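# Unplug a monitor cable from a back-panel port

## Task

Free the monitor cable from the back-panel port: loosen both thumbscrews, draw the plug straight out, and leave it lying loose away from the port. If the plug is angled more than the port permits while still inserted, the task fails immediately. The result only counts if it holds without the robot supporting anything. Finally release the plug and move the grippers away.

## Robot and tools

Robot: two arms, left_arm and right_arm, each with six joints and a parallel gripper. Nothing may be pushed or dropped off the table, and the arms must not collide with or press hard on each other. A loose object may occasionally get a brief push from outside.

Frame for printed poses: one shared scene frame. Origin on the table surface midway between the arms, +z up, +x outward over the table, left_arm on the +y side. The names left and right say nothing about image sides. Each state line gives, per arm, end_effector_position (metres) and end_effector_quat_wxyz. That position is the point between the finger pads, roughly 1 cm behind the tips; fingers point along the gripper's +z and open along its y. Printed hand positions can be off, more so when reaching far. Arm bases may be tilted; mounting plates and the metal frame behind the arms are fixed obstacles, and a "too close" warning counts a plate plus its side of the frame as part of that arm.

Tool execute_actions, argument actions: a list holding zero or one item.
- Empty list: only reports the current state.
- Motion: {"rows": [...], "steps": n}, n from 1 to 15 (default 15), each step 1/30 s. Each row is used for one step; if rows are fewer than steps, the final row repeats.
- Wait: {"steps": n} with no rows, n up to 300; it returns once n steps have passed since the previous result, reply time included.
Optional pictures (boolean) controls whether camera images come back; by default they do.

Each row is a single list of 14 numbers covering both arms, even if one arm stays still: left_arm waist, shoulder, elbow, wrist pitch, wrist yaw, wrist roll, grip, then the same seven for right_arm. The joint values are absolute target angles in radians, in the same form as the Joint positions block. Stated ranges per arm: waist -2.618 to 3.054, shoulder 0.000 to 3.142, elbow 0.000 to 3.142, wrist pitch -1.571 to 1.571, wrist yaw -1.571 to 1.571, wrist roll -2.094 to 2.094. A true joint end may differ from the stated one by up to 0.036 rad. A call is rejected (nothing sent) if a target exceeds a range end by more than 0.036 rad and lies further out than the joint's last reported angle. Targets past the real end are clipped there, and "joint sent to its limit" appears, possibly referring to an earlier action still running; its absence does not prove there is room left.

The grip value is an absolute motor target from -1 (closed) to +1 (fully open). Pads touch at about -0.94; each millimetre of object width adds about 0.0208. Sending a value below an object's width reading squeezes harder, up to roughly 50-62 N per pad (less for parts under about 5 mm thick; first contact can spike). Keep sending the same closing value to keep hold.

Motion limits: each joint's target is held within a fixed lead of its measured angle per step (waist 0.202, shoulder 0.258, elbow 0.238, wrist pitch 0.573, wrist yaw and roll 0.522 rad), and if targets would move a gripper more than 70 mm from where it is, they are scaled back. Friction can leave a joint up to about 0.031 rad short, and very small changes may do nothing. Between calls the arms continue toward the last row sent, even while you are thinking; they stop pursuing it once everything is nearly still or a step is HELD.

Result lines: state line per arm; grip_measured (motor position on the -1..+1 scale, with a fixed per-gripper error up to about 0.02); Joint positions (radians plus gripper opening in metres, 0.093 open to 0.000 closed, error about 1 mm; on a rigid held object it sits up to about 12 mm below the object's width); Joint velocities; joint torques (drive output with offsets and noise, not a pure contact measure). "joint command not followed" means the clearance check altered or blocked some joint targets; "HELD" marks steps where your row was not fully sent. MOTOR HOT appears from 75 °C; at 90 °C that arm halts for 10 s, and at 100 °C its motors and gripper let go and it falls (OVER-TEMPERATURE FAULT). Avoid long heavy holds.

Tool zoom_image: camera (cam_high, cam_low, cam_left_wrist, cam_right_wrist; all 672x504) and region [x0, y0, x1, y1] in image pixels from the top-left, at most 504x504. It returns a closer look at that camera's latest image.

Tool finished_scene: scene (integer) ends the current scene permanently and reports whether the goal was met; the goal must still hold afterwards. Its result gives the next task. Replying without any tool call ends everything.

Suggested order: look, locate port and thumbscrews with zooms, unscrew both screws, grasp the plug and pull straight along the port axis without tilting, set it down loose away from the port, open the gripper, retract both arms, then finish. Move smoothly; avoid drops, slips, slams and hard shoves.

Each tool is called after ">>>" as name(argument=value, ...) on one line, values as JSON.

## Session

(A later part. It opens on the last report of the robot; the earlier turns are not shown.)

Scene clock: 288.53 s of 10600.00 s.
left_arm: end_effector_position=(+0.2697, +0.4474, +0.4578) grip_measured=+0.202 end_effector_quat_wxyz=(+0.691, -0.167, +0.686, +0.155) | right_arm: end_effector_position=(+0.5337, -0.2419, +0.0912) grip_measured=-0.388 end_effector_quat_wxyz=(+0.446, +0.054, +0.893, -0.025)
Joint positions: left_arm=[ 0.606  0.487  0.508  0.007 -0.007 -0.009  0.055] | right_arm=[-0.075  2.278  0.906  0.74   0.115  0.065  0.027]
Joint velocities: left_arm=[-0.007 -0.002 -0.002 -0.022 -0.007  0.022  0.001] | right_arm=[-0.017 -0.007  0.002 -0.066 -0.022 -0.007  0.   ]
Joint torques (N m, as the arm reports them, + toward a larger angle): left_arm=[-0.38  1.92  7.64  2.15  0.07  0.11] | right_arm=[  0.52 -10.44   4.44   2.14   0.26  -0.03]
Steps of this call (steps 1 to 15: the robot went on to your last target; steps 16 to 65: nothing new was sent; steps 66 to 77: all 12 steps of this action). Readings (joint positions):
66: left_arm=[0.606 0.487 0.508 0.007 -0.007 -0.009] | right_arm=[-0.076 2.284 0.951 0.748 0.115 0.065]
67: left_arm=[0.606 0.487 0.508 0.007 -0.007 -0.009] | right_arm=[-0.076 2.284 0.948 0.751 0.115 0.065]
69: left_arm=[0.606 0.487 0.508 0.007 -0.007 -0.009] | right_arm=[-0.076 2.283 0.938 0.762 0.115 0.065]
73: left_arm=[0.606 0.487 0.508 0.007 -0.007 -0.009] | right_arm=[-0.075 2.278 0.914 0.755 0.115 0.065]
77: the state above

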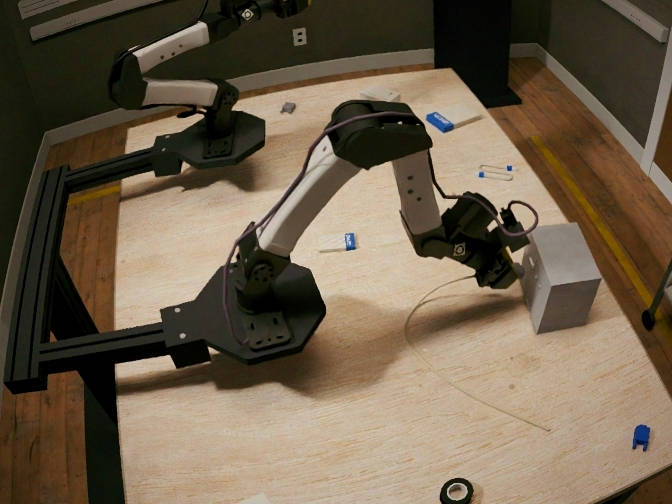

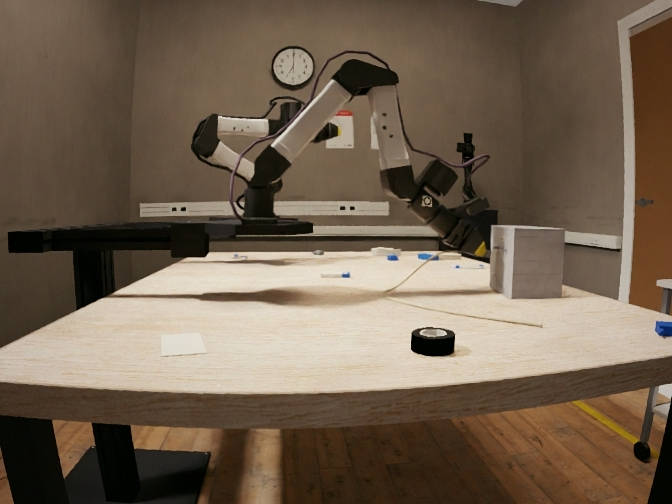

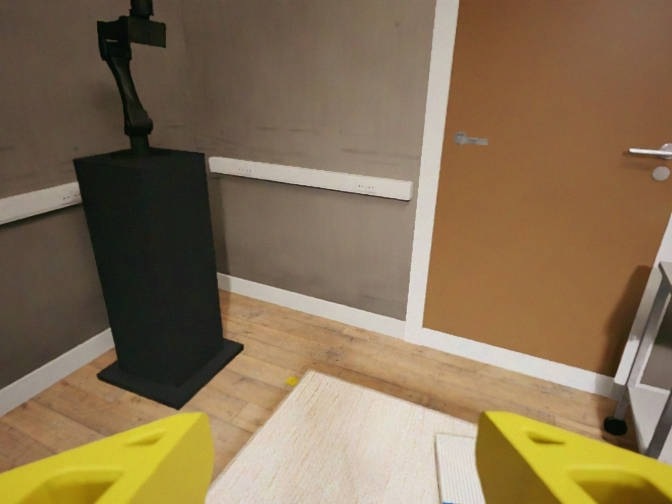

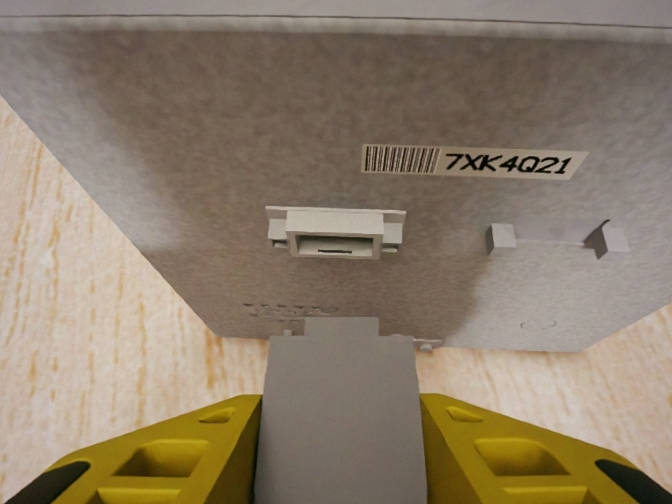

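>>> execute_actions(actions=[{"rows":[[0.6,0.5,0.5,0,0,0,0.2,-0.069,2.4,0.86,0.93,0.12,0.07,-0.4]],"steps":12}], pictures=false)

>>> execute_actions(actions=[{"rows":[[0.6,0.5,0.5,0,0,0,0.2,-0.069,2.44,0.85,1.08,0.12,0.07,-0.4],[0.6,0.5,0.5,0,0,0,0.2,-0.069,2.46,0.85,1.08,0.12,0.07,-0.4],[0.6,0.5,0.5,0,0,0,0.2,-0.069,2.48,0.85,1.08,0.12,0.07,-0.4],[0.6,0.5,0.5,0,0,0,0.2,-0.069,2.5,0.85,1.08,0.12,0.07,-0.4],[0.6,0.5,0.5,0,0,0,0.2,-0.069,2.52,0.85,1.08,0.12,0.07,-0.4],[0.6,0.5,0.5,0,0,0,0.2,-0.069,2.535,0.85,1.08,0.12,0.07,-0.4]],"steps":15}])

Scene clock: 293.20 s of 10600.00 s.
left_arm: end_effector_position=(+0.2697, +0.4474, +0.4578) grip_measured=+0.202 end_effector_quat_wxyz=(+0.691, -0.167, +0.686, +0.155) | right_arm: end_effector_position=(+0.5127, -0.2413, +0.0470) grip_measured=-0.388 end_effector_quat_wxyz=(+0.434, +0.053, +0.899, -0.026)
Joint positions: left_arm=[ 0.606  0.487  0.508  0.007 -0.007 -0.009  0.055] | right_arm=[-0.075  2.409  0.863  0.888  0.115  0.065  0.027]
Joint velocities: left_arm=[-0.007 -0.002 -0.002  0.007  0.081 -0.022 -0.   ] | right_arm=[-0.012 -0.002  0.002  0.125  0.007  0.037 -0.   ]
Joint torques (N m, as the arm reports them, + toward a larger angle): left_arm=[-0.38  2.    7.68  2.15  0.06  0.13] | right_arm=[  0.42 -10.09   4.55   2.08   0.24   0.02]
Steps of this call (steps 1 to 15: the robot went on to your last target; steps 16 to 90: nothing new was sent; then 1.27 s passed at rest; steps 91 to 102: all 12 steps of this action). Readings (joint positions):
91: left_arm=[0.606 0.487 0.508 0.007 -0.007 -0.009] | right_arm=[-0.075 2.292 0.902 0.774 0.115 0.065]
92: left_arm=[0.606 0.487 0.508 0.007 -0.007 -0.009] | right_arm=[-0.075 2.316 0.900 0.818 0.115 0.065]
94: left_arm=[0.606 0.487 0.508 0.007 -0.007 -0.009] | right_arm=[-0.075 2.363 0.891 0.860 0.115 0.065]
98: left_arm=[0.606 0.487 0.508 0.007 -0.007 -0.009] | right_arm=[-0.075 2.408 0.865 0.869 0.115 0.065]
102: the state above

Scene clock: 293.70 s of 10600.00 s.
left_arm: end_effector_position=(+0.2697, +0.4474, +0.4578) grip_measured=+0.202 end_effector_quat_wxyz=(+0.691, -0.167, +0.686, +0.155) | right_arm: end_effector_position=(+0.5054, -0.2408, +0.0195) grip_measured=-0.388 end_effector_quat_wxyz=(+0.448, +0.054, +0.892, -0.025)
Joint positions: left_arm=[ 0.606  0.487  0.508  0.007 -0.007 -0.009  0.055] | right_arm=[-0.075  2.539  0.862  1.05   0.115  0.065  0.027]
Joint velocities: left_arm=[-0.007 -0.017  0.022 -0.037 -0.007 -0.051 -0.001] | right_arm=[ 0.017  0.012 -0.007  0.125 -0.007 -0.081 -0.002]
Joint torques (N m, as the arm reports them, + toward a larger angle): left_arm=[-0.28  1.92  7.57  2.16  0.08  0.14] | right_arm=[ 0.42 -9.85  2.75  2.18  0.22 -0.07]
Steps of this call (steps 1 to 15: all 15 steps of this action). Readings (joint positions):
1: left_arm=[0.606 0.487 0.508 0.007 -0.007 -0.009] | right_arm=[-0.075 2.413 0.862 0.913 0.115 0.065]
2: left_arm=[0.606 0.487 0.508 0.007 -0.007 -0.009] | right_arm=[-0.075 2.423 0.862 0.945 0.115 0.065]
4: left_arm=[0.606 0.487 0.508 0.007 -0.007 -0.009] | right_arm=[-0.075 2.447 0.862 0.998 0.115 0.065]
8: left_arm=[0.606 0.487 0.508 0.007 -0.007 -0.009] | right_arm=[-0.075 2.516 0.862 1.039 0.115 0.065]
15: the state above

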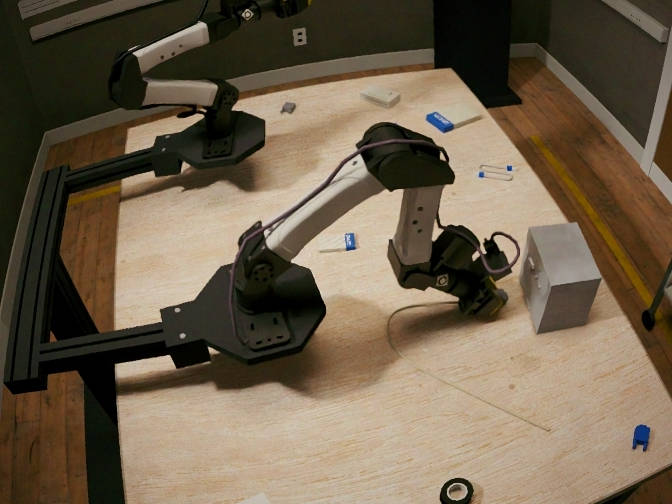

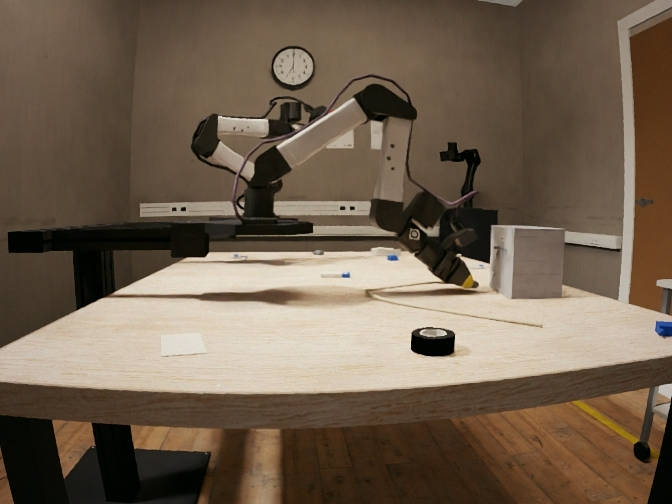

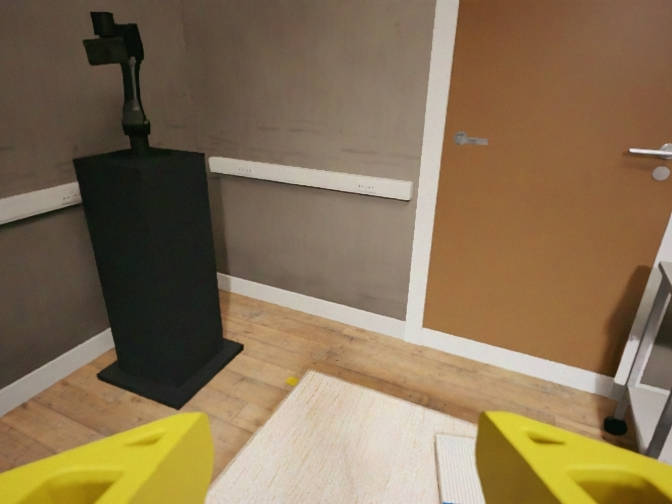

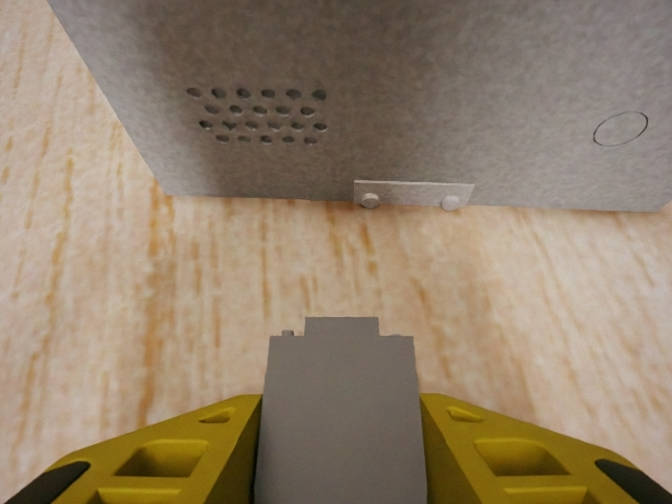

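>>> execute_actions(actions=[{"rows":[[0.6,0.5,0.5,0,0,0,0.2,-0.069,2.54,0.85,1.03,0.12,0.07,-0.4]],"steps":12}], pictures=false)

>>> execute_actions(actions=[{"rows":[[0.6,0.5,0.5,0,0,0,0.2,-0.069,2.54,0.85,1.03,0.12,0.07,0.3]],"steps":8}], pictures=false)

>>> execute_actions(actions=[{"rows":[[0.6,0.5,0.5,0,0,0,0.2,-0.069,2.3,0.72,1.0,0.12,0.07,0.3]],"steps":10}], pictures=false)

>>> execute_actions(actions=[{"rows":[[0.6,0.5,0.5,0,0,0,0.2,-0.069,1.8,0.5,0.8,0.12,0.07,0.3]],"steps":15}])

>>> finished_scene(scene=1)

Scene clock: 298.03 s of 10600.00 s.
left_arm: end_effector_position=(+0.2697, +0.4474, +0.4578) grip_measured=+0.202 end_effector_quat_wxyz=(+0.691, -0.167, +0.686, +0.155) | right_arm: end_effector_position=(+0.5022, -0.2407, +0.0153) grip_measured=-0.388 end_effector_quat_wxyz=(+0.438, +0.053, +0.897, -0.026)
Joint positions: left_arm=[ 0.606  0.487  0.508  0.007 -0.007 -0.009  0.055] | right_arm=[-0.075  2.539  0.862  1.029  0.115  0.065  0.027]
Joint velocities: left_arm=[ 0.002 -0.007 -0.002  0.007  0.007 -0.066  0.001] | right_arm=[ 0.012 -0.022 -0.007 -0.022 -0.037  0.051 -0.   ]
Joint torques (N m, as the arm reports them, + toward a larger angle): left_arm=[-0.34  1.84  7.6   2.14  0.07  0.08] | right_arm=[ 0.34 -9.53  2.52  1.97  0.25  0.02]
Steps of this call (steps 1 to 15: the robot went on to your last target; steps 16 to 90: nothing new was sent; then 0.93 s passed at rest; steps 91 to 102: all 12 steps of this action). Readings (joint positions):
91: left_arm=[0.606 0.487 0.508 0.007 -0.007 -0.009] | right_arm=[-0.075 2.539 0.862 1.054 0.115 0.065]
92: left_arm=[0.606 0.487 0.508 0.007 -0.007 -0.009] | right_arm=[-0.075 2.539 0.862 1.050 0.115 0.065]
94: left_arm=[0.606 0.487 0.508 0.007 -0.007 -0.009] | right_arm=[-0.075 2.539 0.862 1.040 0.115 0.065]
98: left_arm=[0.606 0.487 0.508 0.007 -0.007 -0.009] | right_arm=[-0.075 2.539 0.862 1.031 0.115 0.065]
102: the state above

Scene clock: 298.30 s of 10600.00 s.
left_arm: end_effector_position=(+0.2697, +0.4474, +0.4578) grip_measured=+0.202 end_effector_quat_wxyz=(+0.691, -0.167, +0.686, +0.155) | right_arm: end_effector_position=(+0.5022, -0.2407, +0.0153) grip_measured=+0.298 end_effector_quat_wxyz=(+0.438, +0.053, +0.897, -0.026)
Joint positions: left_arm=[ 0.606  0.487  0.508  0.007 -0.007 -0.009  0.055] | right_arm=[-0.075  2.539  0.862  1.028  0.115  0.065  0.06 ]
Joint velocities: left_arm=[ 0.007  0.007 -0.002  0.022 -0.095 -0.007 -0.001] | right_arm=[ 0.007  0.012  0.017  0.007 -0.037 -0.051  0.   ]
Joint torques (N m, as the arm reports them, + toward a larger angle): left_arm=[-0.37  1.86  7.67  2.14  0.07  0.11] | right_arm=[ 0.55 -9.66  2.7   2.02  0.21  0.01]
Steps of this call (steps 1 to 8: all 8 steps of this action). Readings (joint positions):
1: left_arm=[0.606 0.487 0.508 0.007 -0.007 -0.009] | right_arm=[-0.075 2.539 0.862 1.028 0.115 0.065]
2: left_arm=[0.606 0.487 0.508 0.007 -0.007 -0.009] | right_arm=[-0.075 2.539 0.862 1.028 0.115 0.065]
4: left_arm=[0.606 0.487 0.508 0.007 -0.007 -0.009] | right_arm=[-0.075 2.539 0.862 1.028 0.115 0.065]
8: the state above

Scene clock: 298.63 s of 10600.00 s.
left_arm: end_effector_position=(+0.2697, +0.4474, +0.4578) grip_measured=+0.202 end_effector_quat_wxyz=(+0.691, -0.167, +0.686, +0.155) | right_arm: end_effector_position=(+0.5023, -0.2422, +0.0899) grip_measured=+0.299 end_effector_quat_wxyz=(+0.482, +0.056, +0.874, -0.023)
Joint positions: left_arm=[ 0.606  0.487  0.508  0.007 -0.007 -0.009  0.055] | right_arm=[-0.075  2.29   0.729  1.011  0.115  0.065  0.06 ]
Joint velocities: left_arm=[-0.017 -0.007  0.012 -0.022 -0.022 -0.007 -0.002] | right_arm=[-0.012 -0.007 -0.002 -0.125 -0.051 -0.037  0.   ]
Joint torques (N m, as the arm reports them, + toward a larger angle): left_arm=[-0.35  1.97  7.72  2.17  0.08  0.11] | right_arm=[ 0.48 -8.21  3.65  2.16  0.17  0.05]
Steps of this call (steps 1 to 10: all 10 steps of this action). Readings (joint positions):
1: left_arm=[0.606 0.487 0.508 0.007 -0.007 -0.009] | right_arm=[-0.075 2.509 0.839 1.013 0.114 0.065]
2: left_arm=[0.606 0.487 0.508 0.007 -0.007 -0.009] | right_arm=[-0.075 2.450 0.787 0.993 0.114 0.065]
4: left_arm=[0.606 0.487 0.508 0.007 -0.007 -0.009] | right_arm=[-0.075 2.349 0.731 0.985 0.115 0.065]
8: left_arm=[0.606 0.487 0.508 0.007 -0.007 -0.009] | right_arm=[-0.075 2.290 0.729 1.017 0.115 0.065]
10: the state above

Scene clock: 299.13 s of 10600.00 s.
left_arm: end_effector_position=(+0.2697, +0.4474, +0.4578) grip_measured=+0.202 end_effector_quat_wxyz=(+0.691, -0.167, +0.686, +0.155) | right_arm: end_effector_position=(+0.4605, -0.2449, +0.1925) grip_measured=+0.299 end_effector_quat_wxyz=(+0.516, +0.058, +0.854, -0.021)
Joint positions: left_arm=[ 0.606  0.487  0.508  0.007 -0.007 -0.009  0.055] | right_arm=[-0.075  1.789  0.504  0.814  0.115  0.065  0.06 ]
Joint velocities: left_arm=[ 0.002  0.002 -0.002 -0.007 -0.095 -0.066 -0.   ] | right_arm=[-0.027 -0.002 -0.007 -0.11  -0.022  0.007 -0.   ]
Joint torques (N m, as the arm reports them, + toward a larger angle): left_arm=[-0.28  1.95  7.6   2.17  0.05  0.1 ] | right_arm=[ 0.41 -5.64  5.93  2.08  0.23  0.02]
Steps of this call (steps 1 to 15: all 15 steps of this action). Readings (joint positions):
1: left_arm=[0.606 0.487 0.508 0.007 -0.007 -0.009] | right_arm=[-0.075 2.253 0.696 0.978 0.114 0.065]
2: left_arm=[0.606 0.487 0.508 0.007 -0.007 -0.009] | right_arm=[-0.075 2.174 0.622 0.932 0.114 0.065]
4: left_arm=[0.606 0.487 0.508 0.007 -0.007 -0.009] | right_arm=[-0.075 1.999 0.515 0.852 0.115 0.065]
8: left_arm=[0.606 0.487 0.508 0.007 -0.007 -0.009] | right_arm=[-0.075 1.798 0.501 0.838 0.115 0.065]
15: the state above

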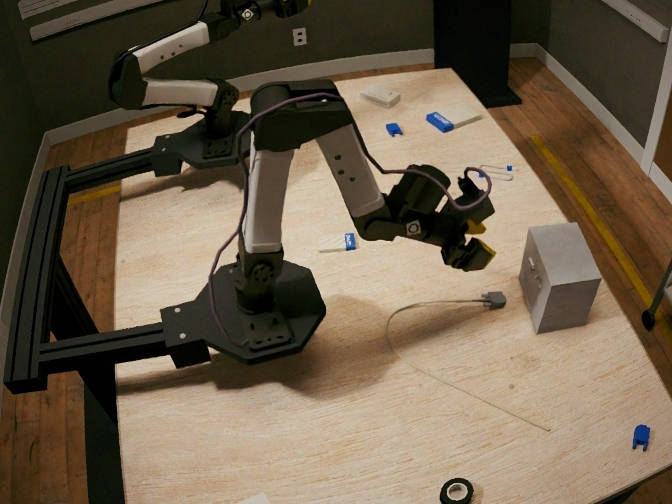

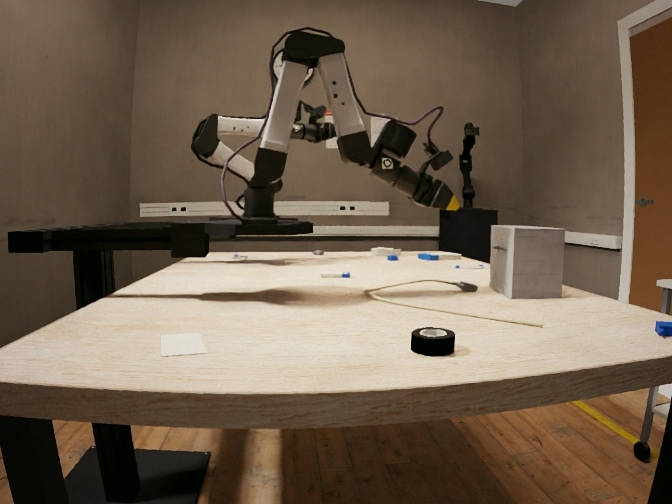

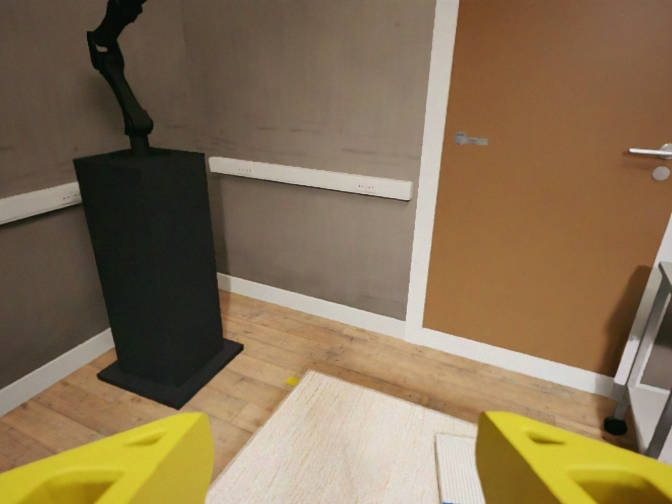

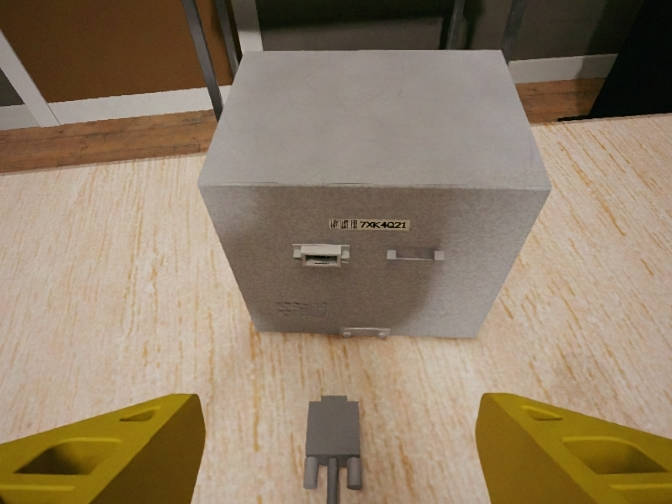

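The scene is finished: the task was done.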